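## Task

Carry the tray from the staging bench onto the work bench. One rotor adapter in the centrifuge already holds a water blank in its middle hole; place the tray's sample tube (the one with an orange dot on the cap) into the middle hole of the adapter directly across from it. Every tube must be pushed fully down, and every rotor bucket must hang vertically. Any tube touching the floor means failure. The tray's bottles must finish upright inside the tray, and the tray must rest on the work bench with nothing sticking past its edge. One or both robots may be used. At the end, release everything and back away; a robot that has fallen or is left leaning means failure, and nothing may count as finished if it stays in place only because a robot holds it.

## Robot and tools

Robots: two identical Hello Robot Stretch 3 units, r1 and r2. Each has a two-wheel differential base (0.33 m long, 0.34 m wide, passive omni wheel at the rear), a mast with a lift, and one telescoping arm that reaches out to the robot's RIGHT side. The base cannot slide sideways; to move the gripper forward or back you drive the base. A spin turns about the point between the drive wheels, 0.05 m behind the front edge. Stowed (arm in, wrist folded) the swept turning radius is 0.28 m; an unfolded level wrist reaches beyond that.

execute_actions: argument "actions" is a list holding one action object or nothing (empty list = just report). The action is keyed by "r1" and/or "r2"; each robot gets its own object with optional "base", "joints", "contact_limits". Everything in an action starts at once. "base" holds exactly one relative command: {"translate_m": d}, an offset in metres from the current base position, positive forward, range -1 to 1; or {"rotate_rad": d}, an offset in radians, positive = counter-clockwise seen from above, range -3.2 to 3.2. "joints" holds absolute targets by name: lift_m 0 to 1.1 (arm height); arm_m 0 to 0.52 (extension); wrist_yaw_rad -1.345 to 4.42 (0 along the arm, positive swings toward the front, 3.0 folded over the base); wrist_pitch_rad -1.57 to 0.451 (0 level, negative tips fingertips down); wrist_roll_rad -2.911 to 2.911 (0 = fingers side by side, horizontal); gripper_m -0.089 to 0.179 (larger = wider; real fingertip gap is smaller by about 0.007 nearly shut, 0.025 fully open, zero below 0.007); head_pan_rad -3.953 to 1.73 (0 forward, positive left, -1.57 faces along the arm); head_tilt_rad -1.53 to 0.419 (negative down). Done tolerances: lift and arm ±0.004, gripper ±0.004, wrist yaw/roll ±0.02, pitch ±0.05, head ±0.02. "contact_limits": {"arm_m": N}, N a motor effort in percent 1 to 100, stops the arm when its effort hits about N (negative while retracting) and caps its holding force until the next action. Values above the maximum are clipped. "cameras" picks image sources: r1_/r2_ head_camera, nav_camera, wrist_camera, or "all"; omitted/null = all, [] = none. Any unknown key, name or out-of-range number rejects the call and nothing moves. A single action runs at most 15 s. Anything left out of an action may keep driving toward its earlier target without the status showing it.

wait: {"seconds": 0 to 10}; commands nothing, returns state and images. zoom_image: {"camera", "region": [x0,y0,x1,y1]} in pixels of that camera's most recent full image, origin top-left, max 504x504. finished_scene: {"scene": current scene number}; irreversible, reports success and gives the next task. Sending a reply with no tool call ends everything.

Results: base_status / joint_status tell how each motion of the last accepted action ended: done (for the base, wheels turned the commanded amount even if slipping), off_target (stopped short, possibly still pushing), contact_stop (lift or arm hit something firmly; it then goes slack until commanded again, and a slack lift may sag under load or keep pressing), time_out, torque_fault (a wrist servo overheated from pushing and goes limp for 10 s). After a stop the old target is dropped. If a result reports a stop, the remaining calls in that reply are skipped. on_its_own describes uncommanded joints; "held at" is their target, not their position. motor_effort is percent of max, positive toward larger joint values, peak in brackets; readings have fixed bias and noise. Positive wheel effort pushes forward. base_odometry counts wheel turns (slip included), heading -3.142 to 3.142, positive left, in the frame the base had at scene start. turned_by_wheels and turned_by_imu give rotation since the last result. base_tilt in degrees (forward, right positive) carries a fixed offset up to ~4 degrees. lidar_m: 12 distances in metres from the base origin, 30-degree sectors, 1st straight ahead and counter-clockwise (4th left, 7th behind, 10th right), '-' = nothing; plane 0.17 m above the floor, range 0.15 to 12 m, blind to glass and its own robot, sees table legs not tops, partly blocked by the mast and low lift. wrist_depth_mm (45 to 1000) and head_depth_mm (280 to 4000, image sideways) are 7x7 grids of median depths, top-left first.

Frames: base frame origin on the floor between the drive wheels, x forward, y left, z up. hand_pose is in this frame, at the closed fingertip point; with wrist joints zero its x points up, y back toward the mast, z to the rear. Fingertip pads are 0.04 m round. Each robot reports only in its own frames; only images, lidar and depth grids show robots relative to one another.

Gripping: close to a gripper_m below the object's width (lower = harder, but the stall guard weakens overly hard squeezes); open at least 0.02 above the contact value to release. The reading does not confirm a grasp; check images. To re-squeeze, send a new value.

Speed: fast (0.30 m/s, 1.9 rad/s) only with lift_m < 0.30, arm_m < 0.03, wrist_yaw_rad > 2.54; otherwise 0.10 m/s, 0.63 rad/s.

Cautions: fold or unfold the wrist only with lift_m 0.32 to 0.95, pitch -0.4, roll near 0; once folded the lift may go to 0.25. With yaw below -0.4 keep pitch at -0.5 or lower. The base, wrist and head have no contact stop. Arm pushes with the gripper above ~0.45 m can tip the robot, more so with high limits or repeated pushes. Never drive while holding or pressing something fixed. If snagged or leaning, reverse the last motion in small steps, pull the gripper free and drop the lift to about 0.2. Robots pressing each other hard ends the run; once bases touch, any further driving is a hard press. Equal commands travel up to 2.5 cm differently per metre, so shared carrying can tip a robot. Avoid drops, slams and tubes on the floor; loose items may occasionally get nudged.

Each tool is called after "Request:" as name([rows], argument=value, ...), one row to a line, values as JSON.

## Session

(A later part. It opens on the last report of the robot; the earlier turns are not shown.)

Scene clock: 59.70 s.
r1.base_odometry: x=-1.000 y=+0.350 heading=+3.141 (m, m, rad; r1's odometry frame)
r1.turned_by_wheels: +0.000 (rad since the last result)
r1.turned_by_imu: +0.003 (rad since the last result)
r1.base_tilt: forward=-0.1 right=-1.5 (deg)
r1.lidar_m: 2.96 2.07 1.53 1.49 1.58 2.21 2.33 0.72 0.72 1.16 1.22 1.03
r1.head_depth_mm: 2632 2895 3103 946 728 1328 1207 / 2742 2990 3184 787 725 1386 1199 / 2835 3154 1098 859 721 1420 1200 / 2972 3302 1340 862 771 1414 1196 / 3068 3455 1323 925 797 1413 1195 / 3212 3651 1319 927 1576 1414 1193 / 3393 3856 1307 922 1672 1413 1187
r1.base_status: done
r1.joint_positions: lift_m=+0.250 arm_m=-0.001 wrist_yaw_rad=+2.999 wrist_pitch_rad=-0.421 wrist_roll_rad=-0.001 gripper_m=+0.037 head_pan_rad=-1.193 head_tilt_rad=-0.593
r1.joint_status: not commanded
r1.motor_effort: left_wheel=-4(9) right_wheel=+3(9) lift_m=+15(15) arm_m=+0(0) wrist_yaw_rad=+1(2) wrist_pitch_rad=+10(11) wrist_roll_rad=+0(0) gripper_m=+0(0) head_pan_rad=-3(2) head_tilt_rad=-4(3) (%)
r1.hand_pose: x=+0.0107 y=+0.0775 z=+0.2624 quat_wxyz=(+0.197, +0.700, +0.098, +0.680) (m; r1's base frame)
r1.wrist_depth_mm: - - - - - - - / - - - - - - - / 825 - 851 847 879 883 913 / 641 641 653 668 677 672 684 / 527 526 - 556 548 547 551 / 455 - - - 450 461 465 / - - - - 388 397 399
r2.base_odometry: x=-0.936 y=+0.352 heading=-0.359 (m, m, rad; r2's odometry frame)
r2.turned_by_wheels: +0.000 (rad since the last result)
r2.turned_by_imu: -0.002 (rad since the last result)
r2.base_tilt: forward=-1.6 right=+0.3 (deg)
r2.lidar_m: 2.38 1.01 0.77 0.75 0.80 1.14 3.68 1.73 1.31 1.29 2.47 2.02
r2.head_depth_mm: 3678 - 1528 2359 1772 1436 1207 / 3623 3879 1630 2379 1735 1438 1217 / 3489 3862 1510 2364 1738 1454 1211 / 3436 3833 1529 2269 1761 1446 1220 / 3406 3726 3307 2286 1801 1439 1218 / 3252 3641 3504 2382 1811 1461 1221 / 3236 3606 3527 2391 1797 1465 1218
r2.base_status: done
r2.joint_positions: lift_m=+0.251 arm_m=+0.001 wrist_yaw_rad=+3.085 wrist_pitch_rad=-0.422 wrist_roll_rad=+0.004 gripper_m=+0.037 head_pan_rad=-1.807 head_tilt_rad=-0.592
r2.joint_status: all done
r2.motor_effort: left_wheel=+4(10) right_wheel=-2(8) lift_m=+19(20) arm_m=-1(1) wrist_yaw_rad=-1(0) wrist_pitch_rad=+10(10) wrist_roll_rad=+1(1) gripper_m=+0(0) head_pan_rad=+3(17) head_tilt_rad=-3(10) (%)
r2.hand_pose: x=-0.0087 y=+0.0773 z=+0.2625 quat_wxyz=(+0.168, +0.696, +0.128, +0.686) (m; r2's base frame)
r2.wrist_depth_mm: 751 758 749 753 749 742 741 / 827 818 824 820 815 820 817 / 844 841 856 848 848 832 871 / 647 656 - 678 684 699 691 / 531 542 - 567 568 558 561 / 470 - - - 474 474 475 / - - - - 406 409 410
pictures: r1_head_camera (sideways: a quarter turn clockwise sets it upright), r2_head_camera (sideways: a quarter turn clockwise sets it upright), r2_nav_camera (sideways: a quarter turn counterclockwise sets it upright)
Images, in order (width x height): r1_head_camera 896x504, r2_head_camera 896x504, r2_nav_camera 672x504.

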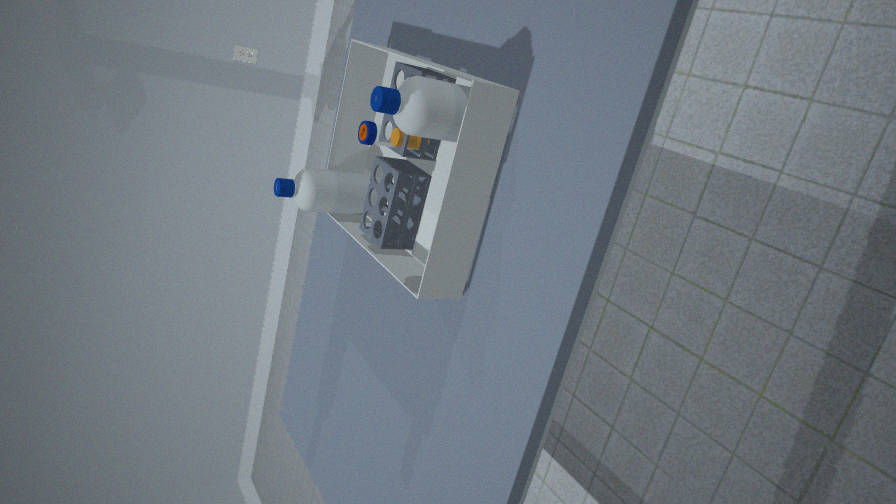

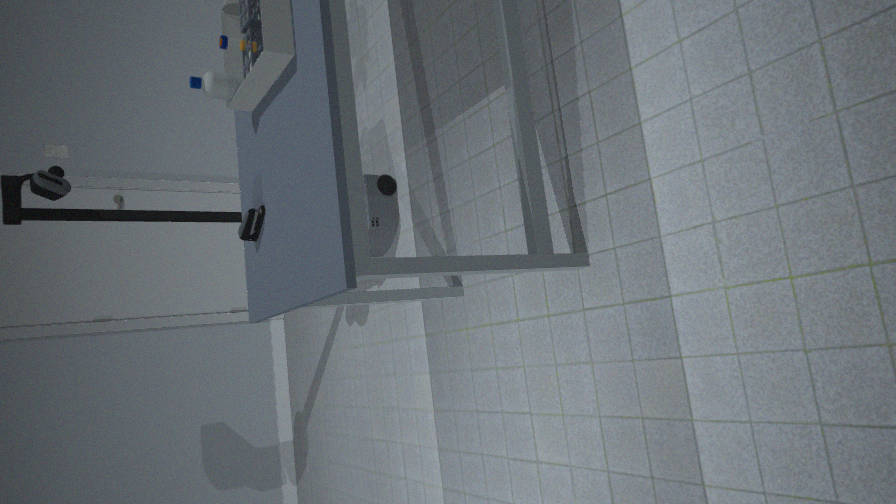

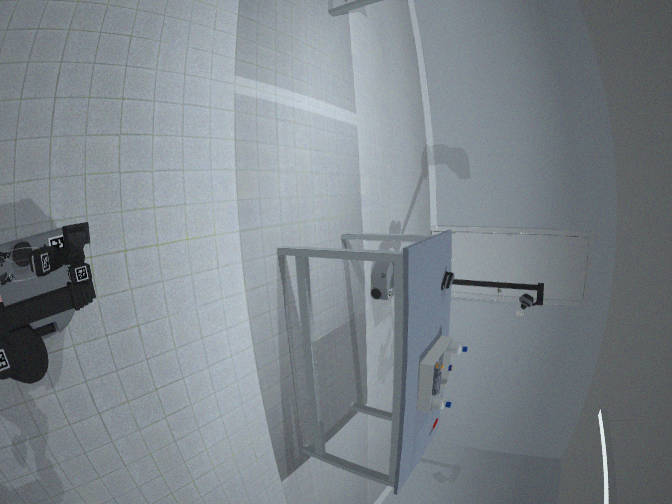

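Request:
execute_actions([
  {"r1":{"base":{"rotate_rad":-0.05},"joints":{"lift_m":0.9}},"r2":{"base":{"rotate_rad":-0.065},"joints":{"lift_m":0.9}}},
], cameras=[])

Request:
execute_actions([
  {"r1":{"base":{"translate_m":0.15},"joints":{"wrist_yaw_rad":0,"wrist_pitch_rad":-0.5,"head_pan_rad":-1.57,"head_tilt_rad":-0.7}},"r2":{"joints":{"wrist_yaw_rad":0,"wrist_pitch_rad":-0.5,"head_pan_rad":-1.57}}},
], cameras=[])

Request:
execute_actions([
  {"r1":{"joints":{"lift_m":1.1,"wrist_pitch_rad":-1.57,"arm_m":0.25,"gripper_m":0.1}},"r2":{"joints":{"lift_m":1.1,"wrist_pitch_rad":-1.0}}},
], cameras=["r1_head_camera","r2_head_camera","r1_wrist_camera","r2_wrist_camera"])

Scene clock: 85.13 s.
r1.base_odometry: x=-1.000 y=+0.350 heading=+3.091 (m, m, rad; r1's odometry frame)
r1.turned_by_wheels: -0.050 (rad since the last result)
r1.turned_by_imu: -0.048 (rad since the last result)
r1.base_tilt: forward=-0.2 right=-1.4 (deg)
r1.lidar_m: 2.96 2.18 1.54 1.49 1.52 2.09 2.33 2.33 0.72 1.16 1.20 1.02
r1.head_depth_mm: 2625 2889 3132 947 726 1355 - / 2719 2978 3187 838 724 1424 - / 2836 3100 3226 829 724 1461 - / 2906 3202 1184 860 746 1424 1220 / 3029 3354 1319 890 791 1420 1195 / 3134 3559 1321 924 1578 1410 1191 / 3286 3660 1302 922 1624 1417 1188
r1.base_status: done
r1.joint_positions: lift_m=+0.900 arm_m=-0.001 wrist_yaw_rad=+2.999 wrist_pitch_rad=-0.420 wrist_roll_rad=-0.001 gripper_m=+0.037 head_pan_rad=-1.193 head_tilt_rad=-0.593
r1.joint_status: all done
r1.motor_effort: left_wheel=+3(5) right_wheel=-1(3) lift_m=+22(24) arm_m=+0(0) wrist_yaw_rad=+1(2) wrist_pitch_rad=+10(10) wrist_roll_rad=+0(0) gripper_m=+1(0) head_pan_rad=-2(2) head_tilt_rad=-4(3) (%)
r1.hand_pose: x=+0.0107 y=+0.0776 z=+0.9119 quat_wxyz=(+0.197, +0.700, +0.098, +0.680) (m; r1's base frame)
r1.wrist_depth_mm: - - - - - - - / - - - - - - - / - - - - - - - / - - - - - - - / - - - - - - - / - - - - - - - / - - - - - - -
r2.base_odometry: x=-0.936 y=+0.352 heading=-0.424 (m, m, rad; r2's odometry frame)
r2.turned_by_wheels: -0.065 (rad since the last result)
r2.turned_by_imu: -0.064 (rad since the last result)
r2.base_tilt: forward=-1.5 right=+0.3 (deg)
r2.lidar_m: 2.97 1.07 0.78 0.75 0.78 1.07 2.93 1.83 1.33 1.29 2.47 2.01
r2.head_depth_mm: 3759 - 1593 2318 1785 - - / 3645 3944 1561 2338 1792 - - / 3641 3871 1523 2370 1710 - - / 3290 3802 1534 2360 1740 1495 - / 3341 3662 1650 2187 1752 1489 - / 3295 3671 3471 2373 1809 1449 - / 3190 3615 3508 2399 1823 1463 1241
r2.base_status: done
r2.joint_positions: lift_m=+0.899 arm_m=+0.001 wrist_yaw_rad=+3.085 wrist_pitch_rad=-0.421 wrist_roll_rad=+0.004 gripper_m=+0.037 head_pan_rad=-1.807 head_tilt_rad=-0.593
r2.joint_status: all done
r2.motor_effort: left_wheel=+4(13) right_wheel=-3(6) lift_m=+63(64) arm_m=-1(1) wrist_yaw_rad=-1(0) wrist_pitch_rad=+10(10) wrist_roll_rad=+0(0) gripper_m=+0(0) head_pan_rad=+3(3) head_tilt_rad=-2(3) (%)
r2.hand_pose: x=-0.0086 y=+0.0774 z=+0.9113 quat_wxyz=(+0.168, +0.696, +0.128, +0.686) (m; r2's base frame)
r2.wrist_depth_mm: 727 720 739 753 765 770 774 / 778 795 821 817 839 838 858 / 862 875 905 915 923 929 960 / 977 970 - - - - - / - - - - - - - / - - - - - - - / - - - - - - -
pictures: none
No camera images: the call's "cameras" was empty. Leave "cameras" out to get every camera's image.

Scene clock: 88.03 s.
r1.base_odometry: x=-1.150 y=+0.358 heading=+3.091 (m, m, rad; r1's odometry frame)
r1.turned_by_wheels: +0.000 (rad since the last result)
r1.turned_by_imu: +0.001 (rad since the last result)
r1.base_tilt: forward=-0.3 right=-1.4 (deg)
r1.lidar_m: 2.81 2.18 1.57 1.49 1.54 2.11 2.46 0.82 1.21 1.16 1.20 0.90
r1.head_depth_mm: 2721 3145 1097 825 724 - - / 2789 3109 1092 823 720 - - / 2769 3129 1044 806 716 - - / 2780 3128 927 789 706 - 1147 / 2759 3144 1005 783 1474 1338 1143 / 2753 3061 981 784 1461 1337 1144 / 2750 3082 1058 803 1466 1323 1142
r1.base_status: done
r1.joint_positions: lift_m=+0.900 arm_m=-0.001 wrist_yaw_rad=+0.002 wrist_pitch_rad=-0.511 wrist_roll_rad=-0.001 gripper_m=+0.037 head_pan_rad=-1.563 head_tilt_rad=-0.691
r1.joint_status: all done
r1.motor_effort: left_wheel=+3(9) right_wheel=-2(3) lift_m=+22(22) arm_m=+0(0) wrist_yaw_rad=-2(1) wrist_pitch_rad=+6(9) wrist_roll_rad=+0(0) gripper_m=+0(0) head_pan_rad=-2(19) head_tilt_rad=-5(17) (%)
r1.hand_pose: x=-0.0211 y=-0.3560 z=+0.8921 quat_wxyz=(+0.685, +0.180, -0.683, -0.178) (m; r1's base frame)
r1.wrist_depth_mm: 856 893 671 550 962 - - / 606 551 475 471 654 670 683 / 467 475 484 489 501 506 485 / 383 389 392 398 402 409 412 / 350 415 389 438 - - - / - - - - - - - / 997 - - - - - 819
r2.base_odometry: x=-0.936 y=+0.352 heading=-0.424 (m, m, rad; r2's odometry frame)
r2.turned_by_wheels: +0.000 (rad since the last result)
r2.turned_by_imu: +0.000 (rad since the last result)
r2.base_tilt: forward=-1.5 right=+0.2 (deg)
r2.lidar_m: 2.97 1.08 0.78 0.75 0.78 1.07 2.92 1.83 1.34 1.29 2.48 2.02
r2.head_depth_mm: 2282 3695 1493 2342 1719 - - / 3321 3633 1506 2362 1730 1529 - / 3363 3705 1621 2155 1741 - - / 3379 3702 3413 2340 1812 1432 1188 / 3381 3690 3519 2399 1807 1457 1218 / 3281 3702 3547 2417 1811 1460 1219 / 3326 3637 3497 2412 1811 1466 1224
r2.base_status: not commanded
r2.joint_positions: lift_m=+0.899 arm_m=+0.001 wrist_yaw_rad=+0.002 wrist_pitch_rad=-0.511 wrist_roll_rad=+0.004 gripper_m=+0.037 head_pan_rad=-1.577 head_tilt_rad=-0.593
r2.joint_status: all done
r2.motor_effort: left_wheel=+3(4) right_wheel=-2(2) lift_m=+63(63) arm_m=-1(1) wrist_yaw_rad=-2(2) wrist_pitch_rad=+5(10) wrist_roll_rad=+1(0) gripper_m=+0(0) head_pan_rad=+3(20) head_tilt_rad=-2(1) (%)
r2.hand_pose: x=-0.0211 y=-0.3581 z=+0.8918 quat_wxyz=(+0.683, +0.179, -0.685, -0.178) (m; r2's base frame)
r2.wrist_depth_mm: - - - - - - - / - - - - - - - / - - - - - - - / - - - - - - - / - - - - - - - / - - - - - - - / - - - - - - -
pictures: none
No camera images: the call's "cameras" was empty. Leave "cameras" out to get every camera's image.

Scene clock: 91.10 s.
r1.base_odometry: x=-1.150 y=+0.358 heading=+3.091 (m, m, rad; r1's odometry frame)
r1.turned_by_wheels: +0.000 (rad since the last result)
r1.turned_by_imu: +0.001 (rad since the last result)
r1.base_tilt: forward=-0.3 right=-1.4 (deg)
r1.lidar_m: 2.81 2.18 1.57 1.49 1.54 2.11 2.46 0.82 1.21 1.16 1.20 0.90
r1.head_depth_mm: 2704 3165 1094 826 1495 1349 1159 / - 3143 1090 824 1490 1344 1154 / - - 991 813 1479 1346 1153 / 2751 3074 913 786 1479 1332 1151 / 2755 3105 998 784 1465 1333 1146 / 2753 3041 974 783 1469 1333 1140 / 2736 3113 1060 804 1459 1330 1145
r1.base_status: not commanded
r1.joint_positions: lift_m=+1.100 arm_m=+0.250 wrist_yaw_rad=+0.000 wrist_pitch_rad=-1.554 wrist_roll_rad=-0.001 gripper_m=+0.100 head_pan_rad=-1.563 head_tilt_rad=-0.692
r1.joint_status: all done
joint sent to its limit — the command would take r1.wrist_pitch_rad past its lower limit, so that joint was sent only as far as its limit.
r1.motor_effort: left_wheel=+3(3) right_wheel=-1(2) lift_m=+22(23) arm_m=+3(3) wrist_yaw_rad=-1(2) wrist_pitch_rad=-4(6) wrist_roll_rad=+0(0) gripper_m=+1(79) head_pan_rad=-2(4) head_tilt_rad=-4(5) (%)
r1.hand_pose: x=-0.0216 y=-0.3747 z=+0.9818 quat_wxyz=(+0.505, +0.496, -0.503, -0.496) (m; r1's base frame)
r1.wrist_depth_mm: 342 347 351 352 357 361 366 / 366 380 - - - 994 - / - - - - - - - / - - - - - - - / - - - - - - - / - - - - - - - / - - - - - - -
r2.base_odometry: x=-0.936 y=+0.352 heading=-0.424 (m, m, rad; r2's odometry frame)
r2.turned_by_wheels: +0.000 (rad since the last result)
r2.turned_by_imu: +0.000 (rad since the last result)
r2.base_tilt: forward=-1.5 right=+0.3 (deg)
r2.lidar_m: 2.97 1.08 0.79 0.75 0.78 1.07 2.92 1.84 1.33 1.29 2.48 2.02
r2.head_depth_mm: - - - - - - 1183 / - - - - - - 1187 / - - - - - - 1185 / 3392 3782 3705 2183 1932 1410 1219 / 3353 3780 3412 2362 1814 1454 1233 / 3334 3704 3511 2409 1821 1456 1213 / 3344 3771 3512 2393 1830 1455 1225
r2.base_status: not commanded
r2.joint_positions: lift_m=+1.099 arm_m=+0.001 wrist_yaw_rad=+0.002 wrist_pitch_rad=-1.003 wrist_roll_rad=+0.004 gripper_m=+0.037 head_pan_rad=-1.577 head_tilt_rad=-0.593
r2.joint_status: all done
r2.motor_effort: left_wheel=+4(4) right_wheel=-2(2) lift_m=+63(63) arm_m=-1(1) wrist_yaw_rad=-2(2) wrist_pitch_rad=+1(5) wrist_roll_rad=+0(1) gripper_m=+0(0) head_pan_rad=+3(3) head_tilt_rad=-2(2) (%)
r2.hand_pose: x=-0.0214 y=-0.2637 z=+1.0082 quat_wxyz=(+0.619, +0.340, -0.621, -0.341) (m; r2's base frame)
r2.wrist_depth_mm: - - - - - - - / - - - - - - - / - - - - - - - / - - - - - - - / - - - - - - - / - - - - - - - / - - - - - - -
pictures: r1_head_camera (sideways: a quarter turn clockwise sets it upright), r1_wrist_camera, r2_head_camera (sideways: a quarter turn clockwise sets it upright), r2_wrist_camera
Images, in order (width x height): r1_head_camera 896x504, r1_wrist_camera 644x364, r2_head_camera 896x504, r2_wrist_camera 644x364.

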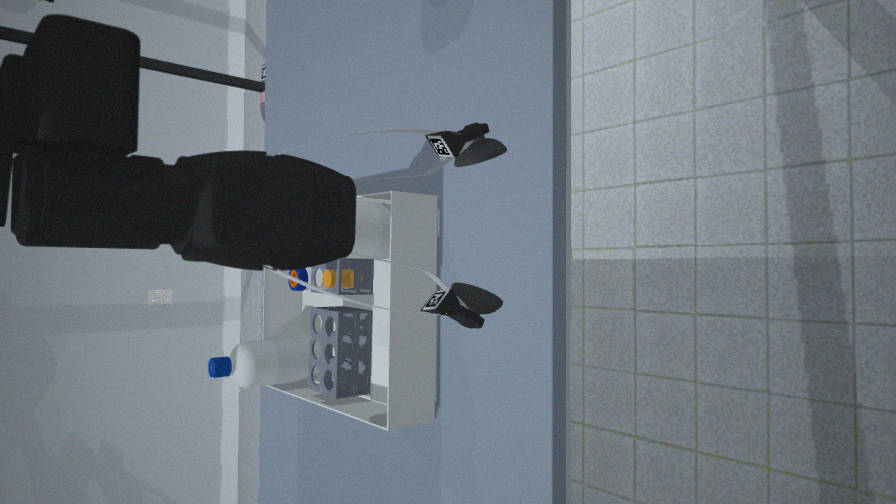

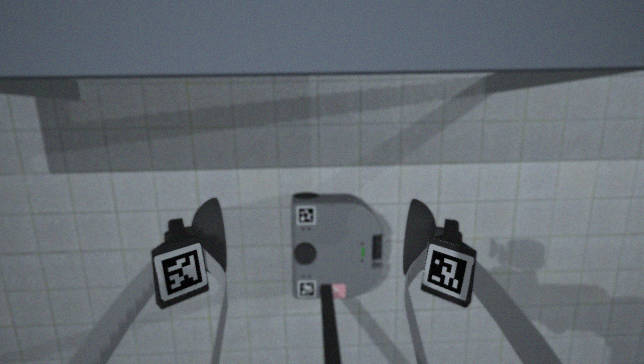

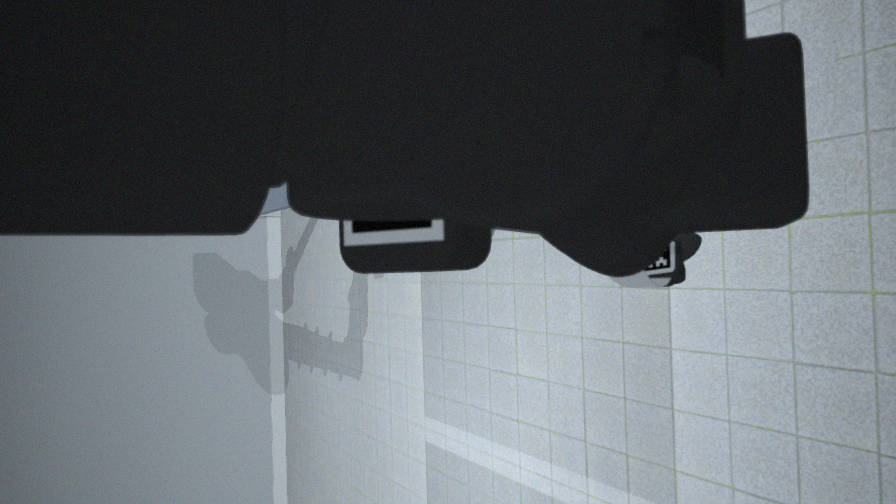

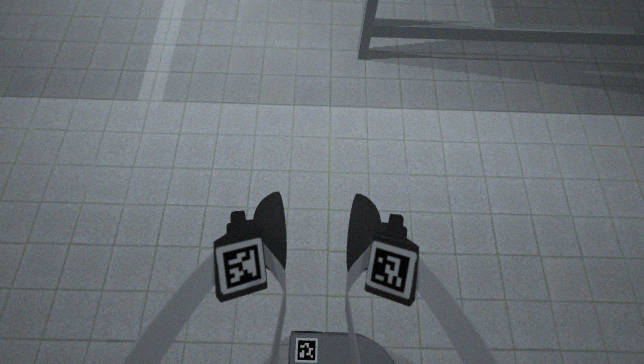

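Request:
execute_actions([
  {"r1":{"base":{"translate_m":-0.5},"joints":{"arm_m":0}},"r2":{"base":{"rotate_rad":-0.5},"joints":{"lift_m":0.95,"wrist_pitch_rad":-1.57}}},
], cameras=[])

Request:
execute_actions([
  {"r1":{"base":{"rotate_rad":-0.36}},"r2":{"base":{"translate_m":0.5}}},
], cameras=[])

Request:
execute_actions([
  {"r1":{"base":{"translate_m":0.63}},"r2":{"base":{"rotate_rad":0.5}}},
], cameras=[])

Request:
execute_actions([
  {"r1":{"base":{"rotate_rad":0.36}},"r2":{"base":{"translate_m":-0.65},"joints":{"head_tilt_rad":-0.8,"head_pan_rad":-1.9}}},
], cameras=["r1_head_camera","r2_head_camera","r1_wrist_camera","r2_nav_camera"])

Scene clock: 121.30 s.
r1.base_odometry: x=-0.650 y=+0.333 heading=+3.092 (m, m, rad; r1's odometry frame)
r1.turned_by_wheels: +0.000 (rad since the last result)
r1.turned_by_imu: +0.002 (rad since the last result)
r1.base_tilt: forward=-0.2 right=-1.6 (deg)
r1.lidar_m: 3.29 2.17 1.55 1.47 1.55 2.09 3.36 1.99 0.54 0.54 1.21 1.34
r1.head_depth_mm: - - - - - - - / - - - - - - - / - - - - - - - / 2757 3120 1076 872 - - 1126 / 2761 3141 1065 786 1469 1368 1193 / 2758 3119 1066 810 1465 1327 1157 / 2767 3099 1052 804 1462 1331 1140
r1.base_status: done
r1.joint_positions: lift_m=+1.100 arm_m=+0.000 wrist_yaw_rad=+0.000 wrist_pitch_rad=-1.555 wrist_roll_rad=-0.001 gripper_m=+0.100 head_pan_rad=-1.563 head_tilt_rad=-0.692
r1.joint_status: all done
r1.motor_effort: left_wheel=+4(4) right_wheel=-2(5) lift_m=+22(22) arm_m=-3(5) wrist_yaw_rad=-1(1) wrist_pitch_rad=-3(3) wrist_roll_rad=+0(0) gripper_m=+0(0) head_pan_rad=-3(3) head_tilt_rad=-5(5) (%)
r1.hand_pose: x=-0.0216 y=-0.1252 z=+0.9819 quat_wxyz=(+0.504, +0.496, -0.503, -0.496) (m; r1's base frame)
r1.wrist_depth_mm: - - - - - - - / - - - - - - - / - - - - - - - / - - - - - - - / - - - - - - - / - - - - - - - / - - - - - - -
r2.base_odometry: x=-0.936 y=+0.352 heading=-0.924 (m, m, rad; r2's odometry frame)
r2.turned_by_wheels: -0.500 (rad since the last result)
r2.turned_by_imu: -0.494 (rad since the last result)
r2.base_tilt: forward=-1.4 right=+0.3 (deg)
r2.lidar_m: 2.02 2.73 1.05 0.78 0.76 0.79 1.10 3.15 1.79 1.32 1.29 2.47
r2.head_depth_mm: - - 2905 2236 1940 - - / - - 2859 2234 1856 - - / - - 1753 2357 1801 - - / 3928 - 1639 2377 1793 1445 1196 / 3770 4000 1548 2401 1734 1453 1216 / 3513 3763 1444 2381 1686 1458 1223 / 3284 3687 1454 2121 1751 1459 1223
r2.base_status: done
r2.joint_positions: lift_m=+0.951 arm_m=+0.001 wrist_yaw_rad=+0.002 wrist_pitch_rad=-1.562 wrist_roll_rad=+0.004 gripper_m=+0.037 head_pan_rad=-1.577 head_tilt_rad=-0.593
r2.joint_status: all done
r2.motor_effort: left_wheel=+4(9) right_wheel=-3(5) lift_m=+19(59) arm_m=-1(1) wrist_yaw_rad=-2(1) wrist_pitch_rad=-4(4) wrist_roll_rad=+0(0) gripper_m=+0(0) head_pan_rad=+2(3) head_tilt_rad=-3(2) (%)
r2.hand_pose: x=-0.0217 y=-0.1243 z=+0.8330 quat_wxyz=(+0.502, +0.497, -0.502, -0.499) (m; r2's base frame)
r2.wrist_depth_mm: 962 957 952 941 958 951 974 / 965 963 970 - 980 - 987 / 997 - - - - - - / - - - - - - - / - - - - - - - / - - - - - - - / - - - - - - 980
pictures: none
No camera images: the call's "cameras" was empty. Leave "cameras" out to get every camera's image.

Scene clock: 127.27 s.
r1.base_odometry: x=-0.650 y=+0.333 heading=+2.732 (m, m, rad; r1's odometry frame)
r1.turned_by_wheels: -0.360 (rad since the last result)
r1.turned_by_imu: -0.359 (rad since the last result)
r1.base_tilt: forward=-0.3 right=-1.4 (deg)
r1.lidar_m: 1.34 3.29 1.87 1.50 1.48 1.64 2.54 1.99 2.23 0.54 1.17 1.28
r1.head_depth_mm: - - - - - - - / - - - - - - - / - - - - - - - / 2948 3344 2515 2132 - - 1133 / 2847 3256 2470 811 850 1330 1194 / 2773 3108 1063 809 744 1329 1155 / 2690 2982 1058 804 687 1330 1143
r1.base_status: done
r1.joint_positions: lift_m=+1.100 arm_m=+0.000 wrist_yaw_rad=+0.000 wrist_pitch_rad=-1.555 wrist_roll_rad=-0.001 gripper_m=+0.100 head_pan_rad=-1.563 head_tilt_rad=-0.692
r1.joint_status: not commanded
r1.motor_effort: left_wheel=+5(12) right_wheel=-3(6) lift_m=+22(22) arm_m=-3(3) wrist_yaw_rad=-1(0) wrist_pitch_rad=-3(4) wrist_roll_rad=+0(0) gripper_m=+1(1) head_pan_rad=-2(2) head_tilt_rad=-4(5) (%)
r1.hand_pose: x=-0.0216 y=-0.1252 z=+0.9819 quat_wxyz=(+0.504, +0.496, -0.503, -0.496) (m; r1's base frame)
r1.wrist_depth_mm: - - - - - - - / - - - - - - - / - - - - - - - / - - - - - - - / - - - - - - - / - - - - - - - / - - - - - - -
r2.base_odometry: x=-0.635 y=-0.047 heading=-0.924 (m, m, rad; r2's odometry frame)
r2.turned_by_wheels: +0.000 (rad since the last result)
r2.turned_by_imu: +0.001 (rad since the last result)
r2.base_tilt: forward=-1.5 right=+0.3 (deg)
r2.lidar_m: 1.53 3.59 1.38 1.03 1.01 1.04 1.44 4.12 1.45 1.21 3.75 1.55
r2.head_depth_mm: - - 1645 2322 1958 - - / - - 1620 2350 1782 - - / 3925 - 1507 2384 1716 - - / 3723 - 1450 2182 1728 1448 1201 / 3401 3771 1803 2276 1787 1455 1215 / 1996 3579 3296 2395 1803 1463 1219 / 3110 3370 3499 2391 1816 1455 1220
r2.base_status: done
r2.joint_positions: lift_m=+0.951 arm_m=+0.001 wrist_yaw_rad=+0.002 wrist_pitch_rad=-1.562 wrist_roll_rad=+0.004 gripper_m=+0.037 head_pan_rad=-1.577 head_tilt_rad=-0.593
r2.joint_status: not commanded
r2.motor_effort: left_wheel=+3(9) right_wheel=-2(3) lift_m=+19(19) arm_m=-1(1) wrist_yaw_rad=-3(2) wrist_pitch_rad=-4(4) wrist_roll_rad=+1(1) gripper_m=+0(0) head_pan_rad=+3(3) head_tilt_rad=-2(2) (%)
r2.hand_pose: x=-0.0217 y=-0.1243 z=+0.8330 quat_wxyz=(+0.502, +0.497, -0.502, -0.499) (m; r2's base frame)
r2.wrist_depth_mm: 955 946 961 956 948 973 965 / 965 984 998 993 988 983 984 / - - - - - - - / - - - - - - - / - - - - - - - / - - - - - - - / - - - - - - -
pictures: none
No camera images: the call's "cameras" was empty. Leave "cameras" out to get every camera's image.

Scene clock: 134.97 s.
r1.base_odometry: x=-1.228 y=+0.584 heading=+2.732 (m, m, rad; r1's odometry frame)
r1.turned_by_wheels: +0.000 (rad since the last result)
r1.turned_by_imu: +0.003 (rad since the last result)
r1.base_tilt: forward=-0.2 right=-1.3 (deg)
r1.lidar_m: 0.71 2.72 2.16 1.71 1.71 1.89 2.92 0.79 0.80 0.95 0.94 1.03
r1.head_depth_mm: - - - - - - - / - - - - - - - / - - - - - - - / 2794 3121 1080 873 - - 1131 / 2671 3033 1072 612 635 559 1169 / 2573 2869 1066 754 623 544 1114 / 2460 2769 2601 766 615 543 1073
r1.base_status: done
r1.joint_positions: lift_m=+1.100 arm_m=+0.000 wrist_yaw_rad=+0.000 wrist_pitch_rad=-1.555 wrist_roll_rad=-0.001 gripper_m=+0.100 head_pan_rad=-1.563 head_tilt_rad=-0.692
r1.joint_status: not commanded
r1.motor_effort: left_wheel=+5(12) right_wheel=-3(4) lift_m=+22(22) arm_m=-3(3) wrist_yaw_rad=-1(1) wrist_pitch_rad=-3(3) wrist_roll_rad=+0(0) gripper_m=+1(0) head_pan_rad=-2(2) head_tilt_rad=-4(4) (%)
r1.hand_pose: x=-0.0216 y=-0.1252 z=+0.9819 quat_wxyz=(+0.504, +0.496, -0.503, -0.496) (m; r1's base frame)
r1.wrist_depth_mm: 343 348 351 - - - - / 354 358 - - - - - / 373 - - - - - - / - - - - - - - / - - - - - - - / - - - - - - - / - - - - - - -
r2.base_odometry: x=-0.635 y=-0.047 heading=-0.424 (m, m, rad; r2's odometry frame)
r2.turned_by_wheels: +0.500 (rad since the last result)
r2.turned_by_imu: +0.493 (rad since the last result)
r2.base_tilt: forward=-1.5 right=+0.3 (deg)
r2.lidar_m: 3.89 1.42 1.03 0.99 1.03 1.41 3.87 1.49 1.21 3.74 2.02 1.53
r2.head_depth_mm: 3184 3596 1824 2218 1963 - - / 3229 3533 3429 2358 1841 - - / 3178 3445 3419 2386 1800 - - / 3125 3496 3508 2371 1825 1461 1197 / 3105 3562 3520 2398 1798 1450 1216 / 3183 3580 3471 2393 1803 1450 1219 / 3183 3472 3538 2393 1808 1451 1218
r2.base_status: done
r2.joint_positions: lift_m=+0.951 arm_m=+0.001 wrist_yaw_rad=+0.002 wrist_pitch_rad=-1.562 wrist_roll_rad=+0.004 gripper_m=+0.037 head_pan_rad=-1.577 head_tilt_rad=-0.593
r2.joint_status: not commanded
r2.motor_effort: left_wheel=-5(8) right_wheel=+3(6) lift_m=+19(19) arm_m=-1(1) wrist_yaw_rad=-3(3) wrist_pitch_rad=-4(4) wrist_roll_rad=+0(1) gripper_m=+0(0) head_pan_rad=+3(3) head_tilt_rad=-1(2) (%)
r2.hand_pose: x=-0.0217 y=-0.1243 z=+0.8330 quat_wxyz=(+0.502, +0.497, -0.502, -0.499) (m; r2's base frame)
r2.wrist_depth_mm: 941 958 953 964 942 974 964 / 973 993 976 973 985 986 967 / 988 991 - - - - - / - - - - - - - / - - - - - - - / - - - - - - - / - - - - - - -
pictures: none
No camera images: the call's "cameras" was empty. Leave "cameras" out to get every camera's image.

Scene clock: 142.43 s.
r1.base_odometry: x=-1.228 y=+0.584 heading=+3.092 (m, m, rad; r1's odometry frame)
r1.turned_by_wheels: +0.360 (rad since the last result)
r1.turned_by_imu: +0.362 (rad since the last result)
r1.base_tilt: forward=-0.2 right=-1.5 (deg)
r1.lidar_m: 2.73 2.50 1.81 1.71 1.77 2.42 2.51 0.79 0.98 0.94 0.97 0.71
r1.head_depth_mm: - - - - - - - / - - - - - - - / - - - - - - - / 2585 2908 1071 773 - - 1124 / 2587 2919 855 761 635 559 1195 / 2592 2890 1067 806 634 545 1156 / 2583 2910 1058 805 647 543 1143
r1.base_status: done
r1.joint_positions: lift_m=+1.100 arm_m=+0.000 wrist_yaw_rad=+0.000 wrist_pitch_rad=-1.555 wrist_roll_rad=-0.001 gripper_m=+0.100 head_pan_rad=-1.563 head_tilt_rad=-0.692
r1.joint_status: not commanded
r1.motor_effort: left_wheel=-3(10) right_wheel=+3(6) lift_m=+22(22) arm_m=-3(3) wrist_yaw_rad=+0(1) wrist_pitch_rad=-3(3) wrist_roll_rad=+0(0) gripper_m=+1(0) head_pan_rad=-2(2) head_tilt_rad=-5(4) (%)
r1.hand_pose: x=-0.0216 y=-0.1252 z=+0.9819 quat_wxyz=(+0.504, +0.496, -0.503, -0.496) (m; r1's base frame)
r1.wrist_depth_mm: 346 348 350 355 361 361 365 / - - - - - - - / - - - - - - - / - - - - - - - / - - - - - - - / - - - - - - - / - - - - - - -
r2.base_odometry: x=-1.227 y=+0.220 heading=-0.424 (m, m, rad; r2's odometry frame)
r2.turned_by_wheels: +0.000 (rad since the last result)
r2.turned_by_imu: -0.002 (rad since the last result)
r2.base_tilt: forward=-1.5 right=+0.3 (deg)
r2.lidar_m: 3.91 1.42 1.03 0.99 1.03 1.40 3.46 1.49 1.09 1.04 3.91 2.05
r2.head_depth_mm: 3757 1321 2294 - - 1228 1120 / 3606 1274 2331 - - - 1125 / 3494 1240 2316 - - - 1128 / 3302 1289 2188 - - - - / 3292 1311 2169 1895 - - - / 3187 1304 2097 1800 1490 1266 1133 / 3101 1309 1132 1844 1520 1302 1127
r2.base_status: done
r2.joint_positions: lift_m=+0.951 arm_m=+0.001 wrist_yaw_rad=+0.002 wrist_pitch_rad=-1.562 wrist_roll_rad=+0.004 gripper_m=+0.037 head_pan_rad=-1.893 head_tilt_rad=-0.790
r2.joint_status: all done
r2.motor_effort: left_wheel=-4(11) right_wheel=+3(4) lift_m=+19(19) arm_m=-1(1) wrist_yaw_rad=-1(2) wrist_pitch_rad=-4(4) wrist_roll_rad=+0(0) gripper_m=+0(0) head_pan_rad=-4(25) head_tilt_rad=-3(16) (%)
r2.hand_pose: x=-0.0217 y=-0.1243 z=+0.8330 quat_wxyz=(+0.502, +0.497, -0.502, -0.499) (m; r2's base frame)
r2.wrist_depth_mm: 959 981 961 959 948 977 937 / 980 1000 984 968 992 996 977 / - - - 999 - - - / - - - - - - - / - - - - - - - / - - - - - - - / - - - - - - -
pictures: r1_head_camera (sideways: a quarter turn clockwise sets it upright), r1_wrist_camera, r2_head_camera (sideways: a quarter turn clockwise sets it upright), r2_nav_camera (sideways: a quarter turn counterclockwise sets it upright)
Images, in order (width x height): r1_head_camera 896x504, r1_wrist_camera 644x364, r2_head_camera 896x504, r2_nav_camera 672x504.

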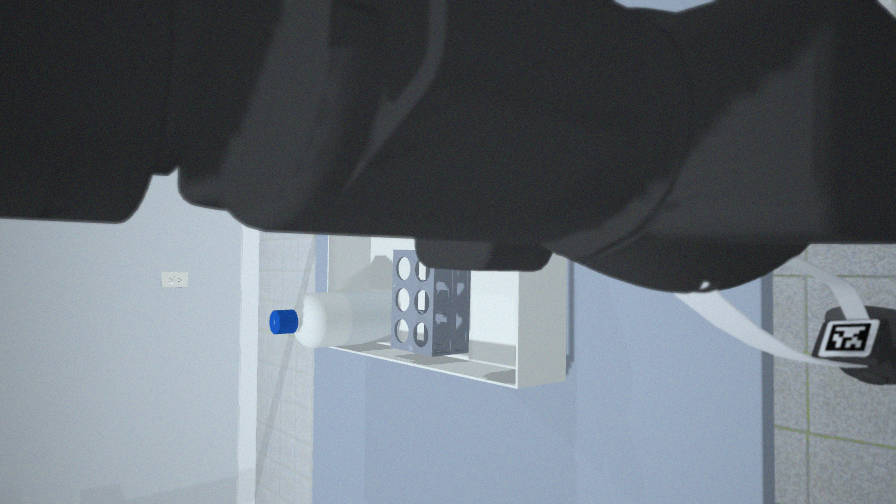

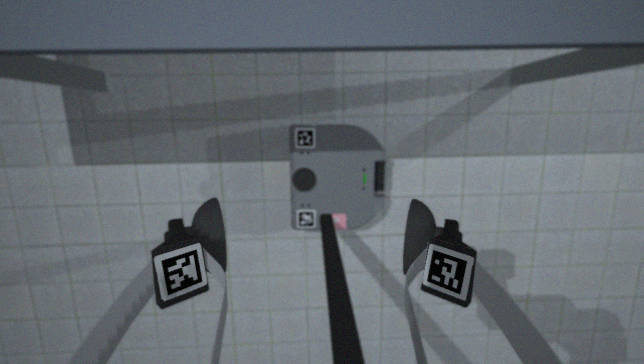

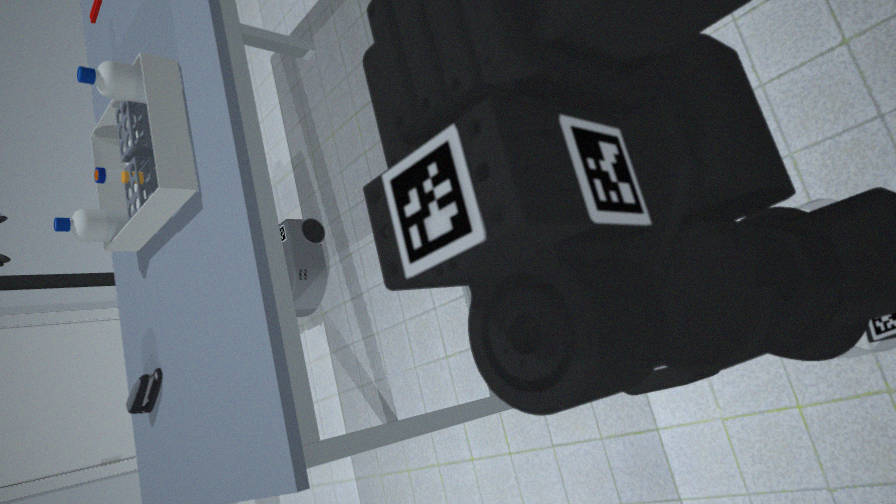

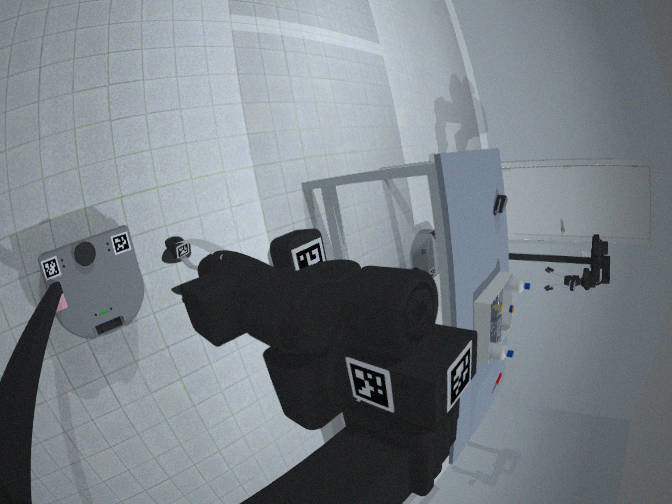

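Request:
execute_actions([
  {"r1":{"joints":{"arm_m":0.42,"gripper_m":0.08}}},
], cameras=["r1_head_camera","r1_wrist_camera","r2_head_camera"])

Scene clock: 151.00 s.
r1.base_odometry: x=-1.228 y=+0.584 heading=+3.092 (m, m, rad; r1's odometry frame)
r1.turned_by_wheels: +0.000 (rad since the last result)
r1.turned_by_imu: +0.002 (rad since the last result)
r1.base_tilt: forward=-0.3 right=-1.5 (deg)
r1.lidar_m: 2.72 2.49 1.81 1.71 1.77 2.42 2.51 0.78 0.98 0.94 0.97 0.71
r1.head_depth_mm: 2537 2949 1094 825 663 553 1160 / 2622 2917 1093 742 635 552 1158 / 2666 2962 2733 759 636 550 1153 / 2571 2976 1912 773 635 548 1149 / 2570 2878 849 760 634 545 1151 / 2560 2895 1066 806 634 543 1146 / 2551 2900 1057 806 647 544 1142
r1.base_status: not commanded
r1.joint_positions: lift_m=+1.100 arm_m=+0.420 wrist_yaw_rad=+0.000 wrist_pitch_rad=-1.555 wrist_roll_rad=-0.001 gripper_m=+0.080 head_pan_rad=-1.563 head_tilt_rad=-0.692
r1.joint_status: all done
r1.motor_effort: left_wheel=-3(4) right_wheel=+3(4) lift_m=+23(22) arm_m=+3(5) wrist_yaw_rad=+0(1) wrist_pitch_rad=-3(3) wrist_roll_rad=+0(0) gripper_m=+1(72) head_pan_rad=-3(3) head_tilt_rad=-4(4) (%)
r1.hand_pose: x=-0.0216 y=-0.5445 z=+0.9819 quat_wxyz=(+0.504, +0.496, -0.503, -0.496) (m; r1's base frame)
r1.wrist_depth_mm: 344 321 318 347 324 358 362 / 353 353 304 305 308 371 374 / 366 362 371 372 377 381 388 / 379 376 382 387 341 395 399 / 390 391 388 381 249 408 417 / 401 405 413 415 424 426 434 / 416 426 427 435 436 440 448
r2.base_odometry: x=-1.227 y=+0.220 heading=-0.424 (m, m, rad; r2's odometry frame)
r2.turned_by_wheels: +0.000 (rad since the last result)
r2.turned_by_imu: +0.000 (rad since the last result)
r2.base_tilt: forward=-1.5 right=+0.3 (deg)
r2.lidar_m: 3.90 1.42 1.03 0.99 1.03 1.40 3.48 1.49 1.09 1.04 3.91 2.05
r2.head_depth_mm: 3629 1312 2294 - - 1225 1129 / 3651 1275 2318 - - - 1128 / 3330 1247 2288 - - - 1129 / 3253 1295 2177 - - - - / 3270 1295 2156 1890 - - - / 3207 1306 2113 1791 1485 1264 1135 / 3120 1303 1139 1864 1523 1307 1127
r2.base_status: not commanded
r2.joint_positions: lift_m=+0.951 arm_m=+0.001 wrist_yaw_rad=+0.002 wrist_pitch_rad=-1.562 wrist_roll_rad=+0.004 gripper_m=+0.037 head_pan_rad=-1.893 head_tilt_rad=-0.790
r2.joint_status: not commanded
r2.motor_effort: left_wheel=-4(4) right_wheel=+3(3) lift_m=+19(20) arm_m=-1(1) wrist_yaw_rad=-3(2) wrist_pitch_rad=-4(4) wrist_roll_rad=+0(0) gripper_m=+0(0) head_pan_rad=-3(3) head_tilt_rad=-3(4) (%)
r2.hand_pose: x=-0.0217 y=-0.1243 z=+0.8330 quat_wxyz=(+0.502, +0.497, -0.502, -0.499) (m; r2's base frame)
r2.wrist_depth_mm: 946 946 956 981 970 970 965 / 975 987 - 979 990 - 985 / - 1000 - - - - - / - - - - - - - / - - - - - - - / - - - - - - - / - - - - - - -
pictures: r1_head_camera (sideways: a quarter turn clockwise sets it upright), r1_wrist_camera, r2_head_camera (sideways: a quarter turn clockwise sets it upright)
Images, in order (width x height): r1_head_camera 896x504, r1_wrist_camera 644x364, r2_head_camera 896x504.

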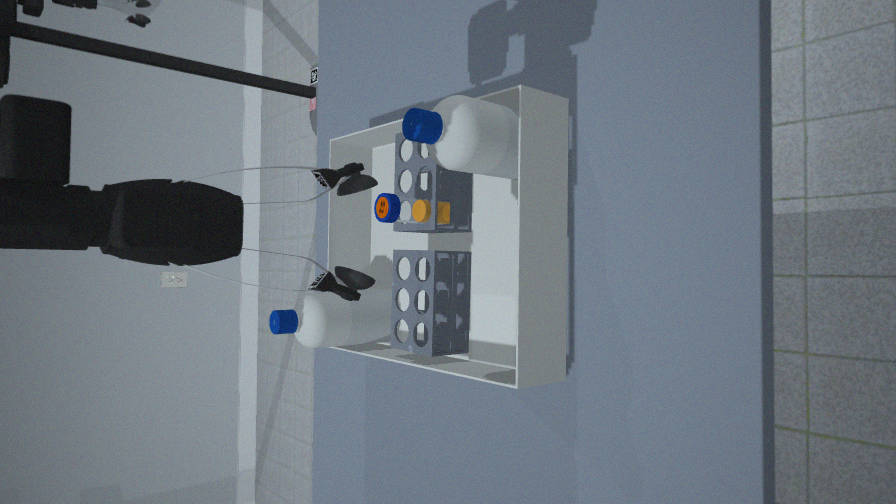

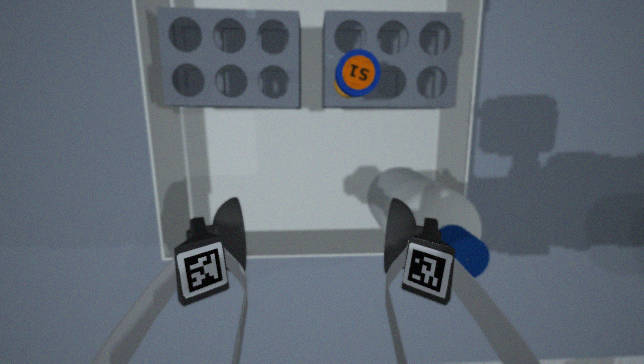

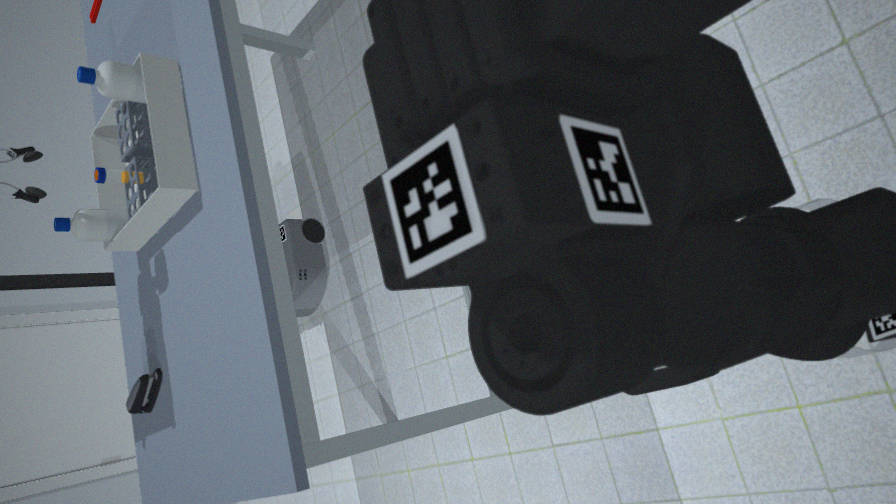

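Request:
execute_actions([
  {"r1":{"joints":{"arm_m":0.497,"gripper_m":0.075}}},
], cameras=[])

Request:
execute_actions([
  {"r1":{"base":{"translate_m":-0.028},"joints":{"lift_m":1.05}}},
], cameras=["r1_head_camera","r1_wrist_camera"])

Scene clock: 174.00 s.
r1.base_odometry: x=-1.228 y=+0.584 heading=+3.092 (m, m, rad; r1's odometry frame)
r1.turned_by_wheels: +0.000 (rad since the last result)
r1.turned_by_imu: +0.001 (rad since the last result)
r1.base_tilt: forward=-0.3 right=-1.5 (deg)
r1.lidar_m: 2.73 2.50 1.81 1.71 1.77 2.41 2.51 0.79 0.98 0.94 0.97 0.71
r1.head_depth_mm: 2554 2934 1099 825 662 553 1157 / 2636 2923 1090 745 636 551 1154 / 2641 2969 1016 759 634 549 1154 / 2534 2939 1072 774 633 548 1149 / 2572 2926 855 760 633 547 1146 / 2540 2908 1063 805 634 545 1145 / 2580 2903 1058 805 649 542 1143
r1.base_status: not commanded
r1.joint_positions: lift_m=+1.100 arm_m=+0.497 wrist_yaw_rad=+0.000 wrist_pitch_rad=-1.555 wrist_roll_rad=-0.001 gripper_m=+0.075 head_pan_rad=-1.563 head_tilt_rad=-0.692
r1.joint_status: all done
r1.motor_effort: left_wheel=-3(3) right_wheel=+4(4) lift_m=+22(22) arm_m=+3(6) wrist_yaw_rad=+0(0) wrist_pitch_rad=-3(3) wrist_roll_rad=+0(0) gripper_m=+0(32) head_pan_rad=-3(3) head_tilt_rad=-4(4) (%)
r1.hand_pose: x=-0.0216 y=-0.6215 z=+0.9819 quat_wxyz=(+0.504, +0.496, -0.503, -0.496) (m; r1's base frame)
r1.wrist_depth_mm: 344 327 338 350 353 358 364 / 353 354 354 362 362 370 375 / 364 362 343 362 318 381 389 / 378 376 353 380 346 394 402 / 389 390 392 395 377 409 418 / 402 403 391 408 282 428 427 / 419 423 423 429 266 441 446
r2.base_odometry: x=-1.227 y=+0.220 heading=-0.424 (m, m, rad; r2's odometry frame)
r2.turned_by_wheels: +0.000 (rad since the last result)
r2.turned_by_imu: +0.000 (rad since the last result)
r2.base_tilt: forward=-1.5 right=+0.3 (deg)
r2.lidar_m: 3.90 1.41 1.03 0.99 1.03 1.41 3.47 1.50 1.09 1.04 3.91 2.05
r2.head_depth_mm: 3778 1331 2294 - - 1224 1124 / 3597 1273 2341 - - - 1124 / 3501 1250 2282 - - - 1123 / 3311 1289 2196 - - - - / 3286 1301 2148 1901 - - - / 3226 1292 2103 1789 1483 1264 1137 / 3085 1304 1133 1862 1531 1301 1133
r2.base_status: not commanded
r2.joint_positions: lift_m=+0.951 arm_m=+0.001 wrist_yaw_rad=+0.002 wrist_pitch_rad=-1.562 wrist_roll_rad=+0.004 gripper_m=+0.037 head_pan_rad=-1.893 head_tilt_rad=-0.790
r2.joint_status: not commanded
r2.motor_effort: left_wheel=-4(4) right_wheel=+3(3) lift_m=+19(19) arm_m=-1(2) wrist_yaw_rad=-2(2) wrist_pitch_rad=-4(4) wrist_roll_rad=+0(1) gripper_m=+0(0) head_pan_rad=-3(3) head_tilt_rad=-4(3) (%)
r2.hand_pose: x=-0.0217 y=-0.1243 z=+0.8330 quat_wxyz=(+0.502, +0.497, -0.502, -0.499) (m; r2's base frame)
r2.wrist_depth_mm: 966 959 947 953 982 968 966 / 981 988 981 975 992 991 - / - - - - - - - / - - - - - - - / - - - - - - - / - - - - - - - / - - - - - - -
pictures: none
No camera images: the call's "cameras" was empty. Leave "cameras" out to get every camera's image.

Scene clock: 176.47 s.
r1.base_odometry: x=-1.200 y=+0.582 heading=+3.092 (m, m, rad; r1's odometry frame)
r1.turned_by_wheels: +0.000 (rad since the last result)
r1.turned_by_imu: +0.000 (rad since the last result)
r1.base_tilt: forward=-0.2 right=-1.4 (deg)
r1.lidar_m: 2.76 2.49 1.81 1.71 1.77 2.41 2.48 0.76 0.98 0.94 0.97 0.74
r1.head_depth_mm: - 2936 1100 825 663 553 1165 / 2614 2879 1087 819 641 551 1153 / - 2919 1920 617 636 549 1151 / 2584 2923 1079 765 635 548 1151 / 2558 2897 912 763 633 546 1145 / 2555 2910 1063 775 632 545 1146 / 2566 2896 1056 802 648 543 1137
r1.base_status: done
r1.joint_positions: lift_m=+1.050 arm_m=+0.497 wrist_yaw_rad=+0.000 wrist_pitch_rad=-1.555 wrist_roll_rad=-0.001 gripper_m=+0.075 head_pan_rad=-1.563 head_tilt_rad=-0.692
r1.joint_status: all done
r1.motor_effort: left_wheel=-3(7) right_wheel=+3(6) lift_m=+14(20) arm_m=+3(3) wrist_yaw_rad=+0(0) wrist_pitch_rad=-3(3) wrist_roll_rad=+0(0) gripper_m=+0(0) head_pan_rad=-3(2) head_tilt_rad=-5(5) (%)
r1.hand_pose: x=-0.0216 y=-0.6215 z=+0.9324 quat_wxyz=(+0.504, +0.496, -0.503, -0.496) (m; r1's base frame)
r1.wrist_depth_mm: 294 278 300 304 303 310 314 / 303 305 308 312 311 322 325 / 314 259 262 266 269 332 336 / 326 268 296 265 278 344 347 / 338 322 341 343 313 355 358 / 348 321 357 354 250 368 370 / 361 315 315 314 215 381 387
r2.base_odometry: x=-1.227 y=+0.220 heading=-0.424 (m, m, rad; r2's odometry frame)
r2.turned_by_wheels: +0.000 (rad since the last result)
r2.turned_by_imu: +0.000 (rad since the last result)
r2.base_tilt: forward=-1.6 right=+0.3 (deg)
r2.lidar_m: 3.89 1.41 1.03 0.99 1.03 1.40 3.46 1.49 1.09 1.04 3.90 2.06
r2.head_depth_mm: 3690 1313 2323 - - 1218 1117 / 3567 1271 2346 - - - 1119 / 3385 1244 2253 - - - 1129 / 3312 1296 2209 - - - - / 3285 1305 2160 1899 - - - / 3189 1300 2114 1776 1483 1272 1128 / 3137 1310 1138 1839 1530 1302 1131
r2.base_status: not commanded
r2.joint_positions: lift_m=+0.951 arm_m=+0.001 wrist_yaw_rad=+0.002 wrist_pitch_rad=-1.562 wrist_roll_rad=+0.004 gripper_m=+0.037 head_pan_rad=-1.893 head_tilt_rad=-0.790
r2.joint_status: not commanded
r2.motor_effort: left_wheel=-4(4) right_wheel=+3(3) lift_m=+19(19) arm_m=-1(1) wrist_yaw_rad=-3(2) wrist_pitch_rad=-4(4) wrist_roll_rad=+1(0) gripper_m=+0(0) head_pan_rad=-4(3) head_tilt_rad=-4(3) (%)
r2.hand_pose: x=-0.0217 y=-0.1243 z=+0.8330 quat_wxyz=(+0.502, +0.497, -0.502, -0.499) (m; r2's base frame)
r2.wrist_depth_mm: 937 952 944 970 962 965 988 / 971 976 964 991 975 995 994 / - - - - - - - / - - - - - - - / - - - - - - - / - - - - - - - / - - - - - - -
pictures: r1_head_camera (sideways: a quarter turn clockwise sets it upright), r1_wrist_camera
Images, in order (width x height): r1_head_camera 896x504, r1_wrist_camera 644x364.

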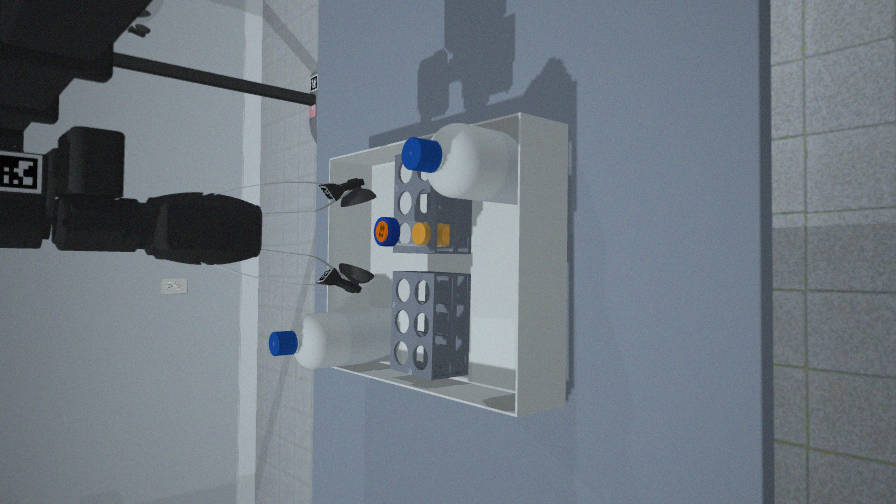

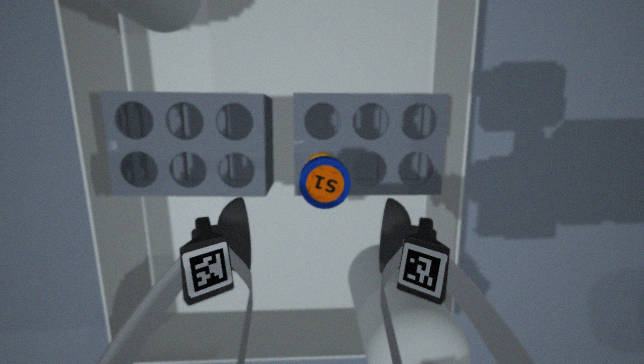

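Request:
execute_actions([
  {"r1":{"joints":{"lift_m":1.0}}},
], cameras=["r1_head_camera","r1_wrist_camera"])

Scene clock: 184.70 s.
r1.base_odometry: x=-1.200 y=+0.582 heading=+3.092 (m, m, rad; r1's odometry frame)
r1.turned_by_wheels: +0.000 (rad since the last result)
r1.turned_by_imu: +0.001 (rad since the last result)
r1.base_tilt: forward=-0.3 right=-1.4 (deg)
r1.lidar_m: 2.76 2.50 1.80 1.71 1.76 2.42 2.49 0.76 0.98 0.94 0.97 0.74
r1.head_depth_mm: 1833 - 1094 824 661 552 1161 / 2499 2980 1092 822 642 550 1151 / 2479 2995 1080 613 636 550 1153 / 2535 2949 943 757 633 548 1148 / 2576 2925 915 762 635 547 1143 / 2573 2893 1062 776 633 544 1148 / 2562 2924 1058 803 647 543 1143
r1.base_status: not commanded
r1.joint_positions: lift_m=+1.000 arm_m=+0.497 wrist_yaw_rad=+0.000 wrist_pitch_rad=-1.555 wrist_roll_rad=-0.001 gripper_m=+0.075 head_pan_rad=-1.563 head_tilt_rad=-0.692
r1.joint_status: all done
r1.motor_effort: left_wheel=-3(3) right_wheel=+3(3) lift_m=+14(16) arm_m=+3(3) wrist_yaw_rad=+0(0) wrist_pitch_rad=-3(4) wrist_roll_rad=+0(1) gripper_m=+0(0) head_pan_rad=-2(2) head_tilt_rad=-4(5) (%)
r1.hand_pose: x=-0.0216 y=-0.6215 z=+0.8824 quat_wxyz=(+0.504, +0.496, -0.503, -0.496) (m; r1's base frame)
r1.wrist_depth_mm: 224 252 254 255 258 248 266 / 212 255 258 260 264 250 275 / 208 236 223 215 242 230 283 / 212 241 224 209 246 287 291 / 234 283 286 291 290 298 303 / 247 290 300 299 250 310 312 / 273 288 303 306 205 319 328
r2.base_odometry: x=-1.227 y=+0.220 heading=-0.424 (m, m, rad; r2's odometry frame)
r2.turned_by_wheels: +0.000 (rad since the last result)
r2.turned_by_imu: +0.000 (rad since the last result)
r2.base_tilt: forward=-1.5 right=+0.3 (deg)
r2.lidar_m: 3.89 1.41 1.03 0.99 1.03 1.41 3.48 1.49 1.09 1.04 3.92 2.05
r2.head_depth_mm: 3730 1324 2294 - - 1223 1120 / 3643 1278 2327 - - - 1121 / 1562 1252 2304 - - - 1127 / 3408 1301 2197 - - - - / 3241 1301 2147 1909 - - - / 3174 1296 2112 1793 1484 1267 1134 / 3151 1303 1141 1840 1538 1296 1130
r2.base_status: not commanded
r2.joint_positions: lift_m=+0.951 arm_m=+0.001 wrist_yaw_rad=+0.002 wrist_pitch_rad=-1.562 wrist_roll_rad=+0.004 gripper_m=+0.037 head_pan_rad=-1.893 head_tilt_rad=-0.790
r2.joint_status: not commanded
r2.motor_effort: left_wheel=-4(4) right_wheel=+3(3) lift_m=+19(19) arm_m=-1(1) wrist_yaw_rad=-1(2) wrist_pitch_rad=-4(4) wrist_roll_rad=+0(0) gripper_m=+0(0) head_pan_rad=-3(4) head_tilt_rad=-3(3) (%)
r2.hand_pose: x=-0.0217 y=-0.1243 z=+0.8330 quat_wxyz=(+0.502, +0.497, -0.502, -0.499) (m; r2's base frame)
r2.wrist_depth_mm: 937 940 938 961 948 954 955 / 955 977 978 961 986 995 - / - 978 - - - - - / - - - - - - - / - - - - - - - / - - - - - - - / - - - - - - -
pictures: r1_head_camera (sideways: a quarter turn clockwise sets it upright), r1_wrist_camera
Images, in order (width x height): r1_head_camera 896x504, r1_wrist_camera 644x364.

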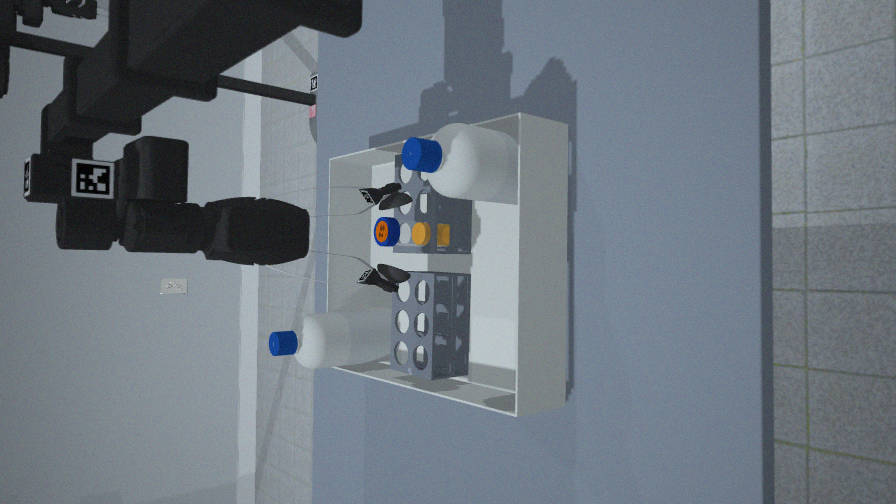

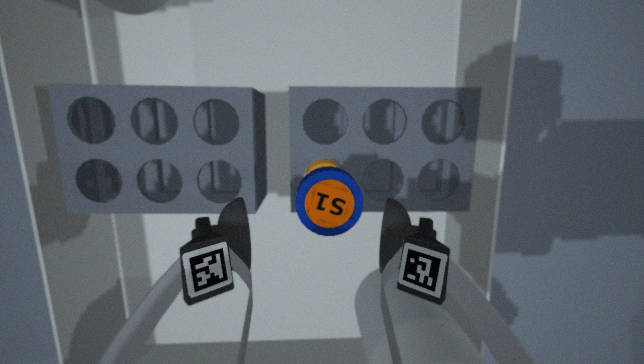

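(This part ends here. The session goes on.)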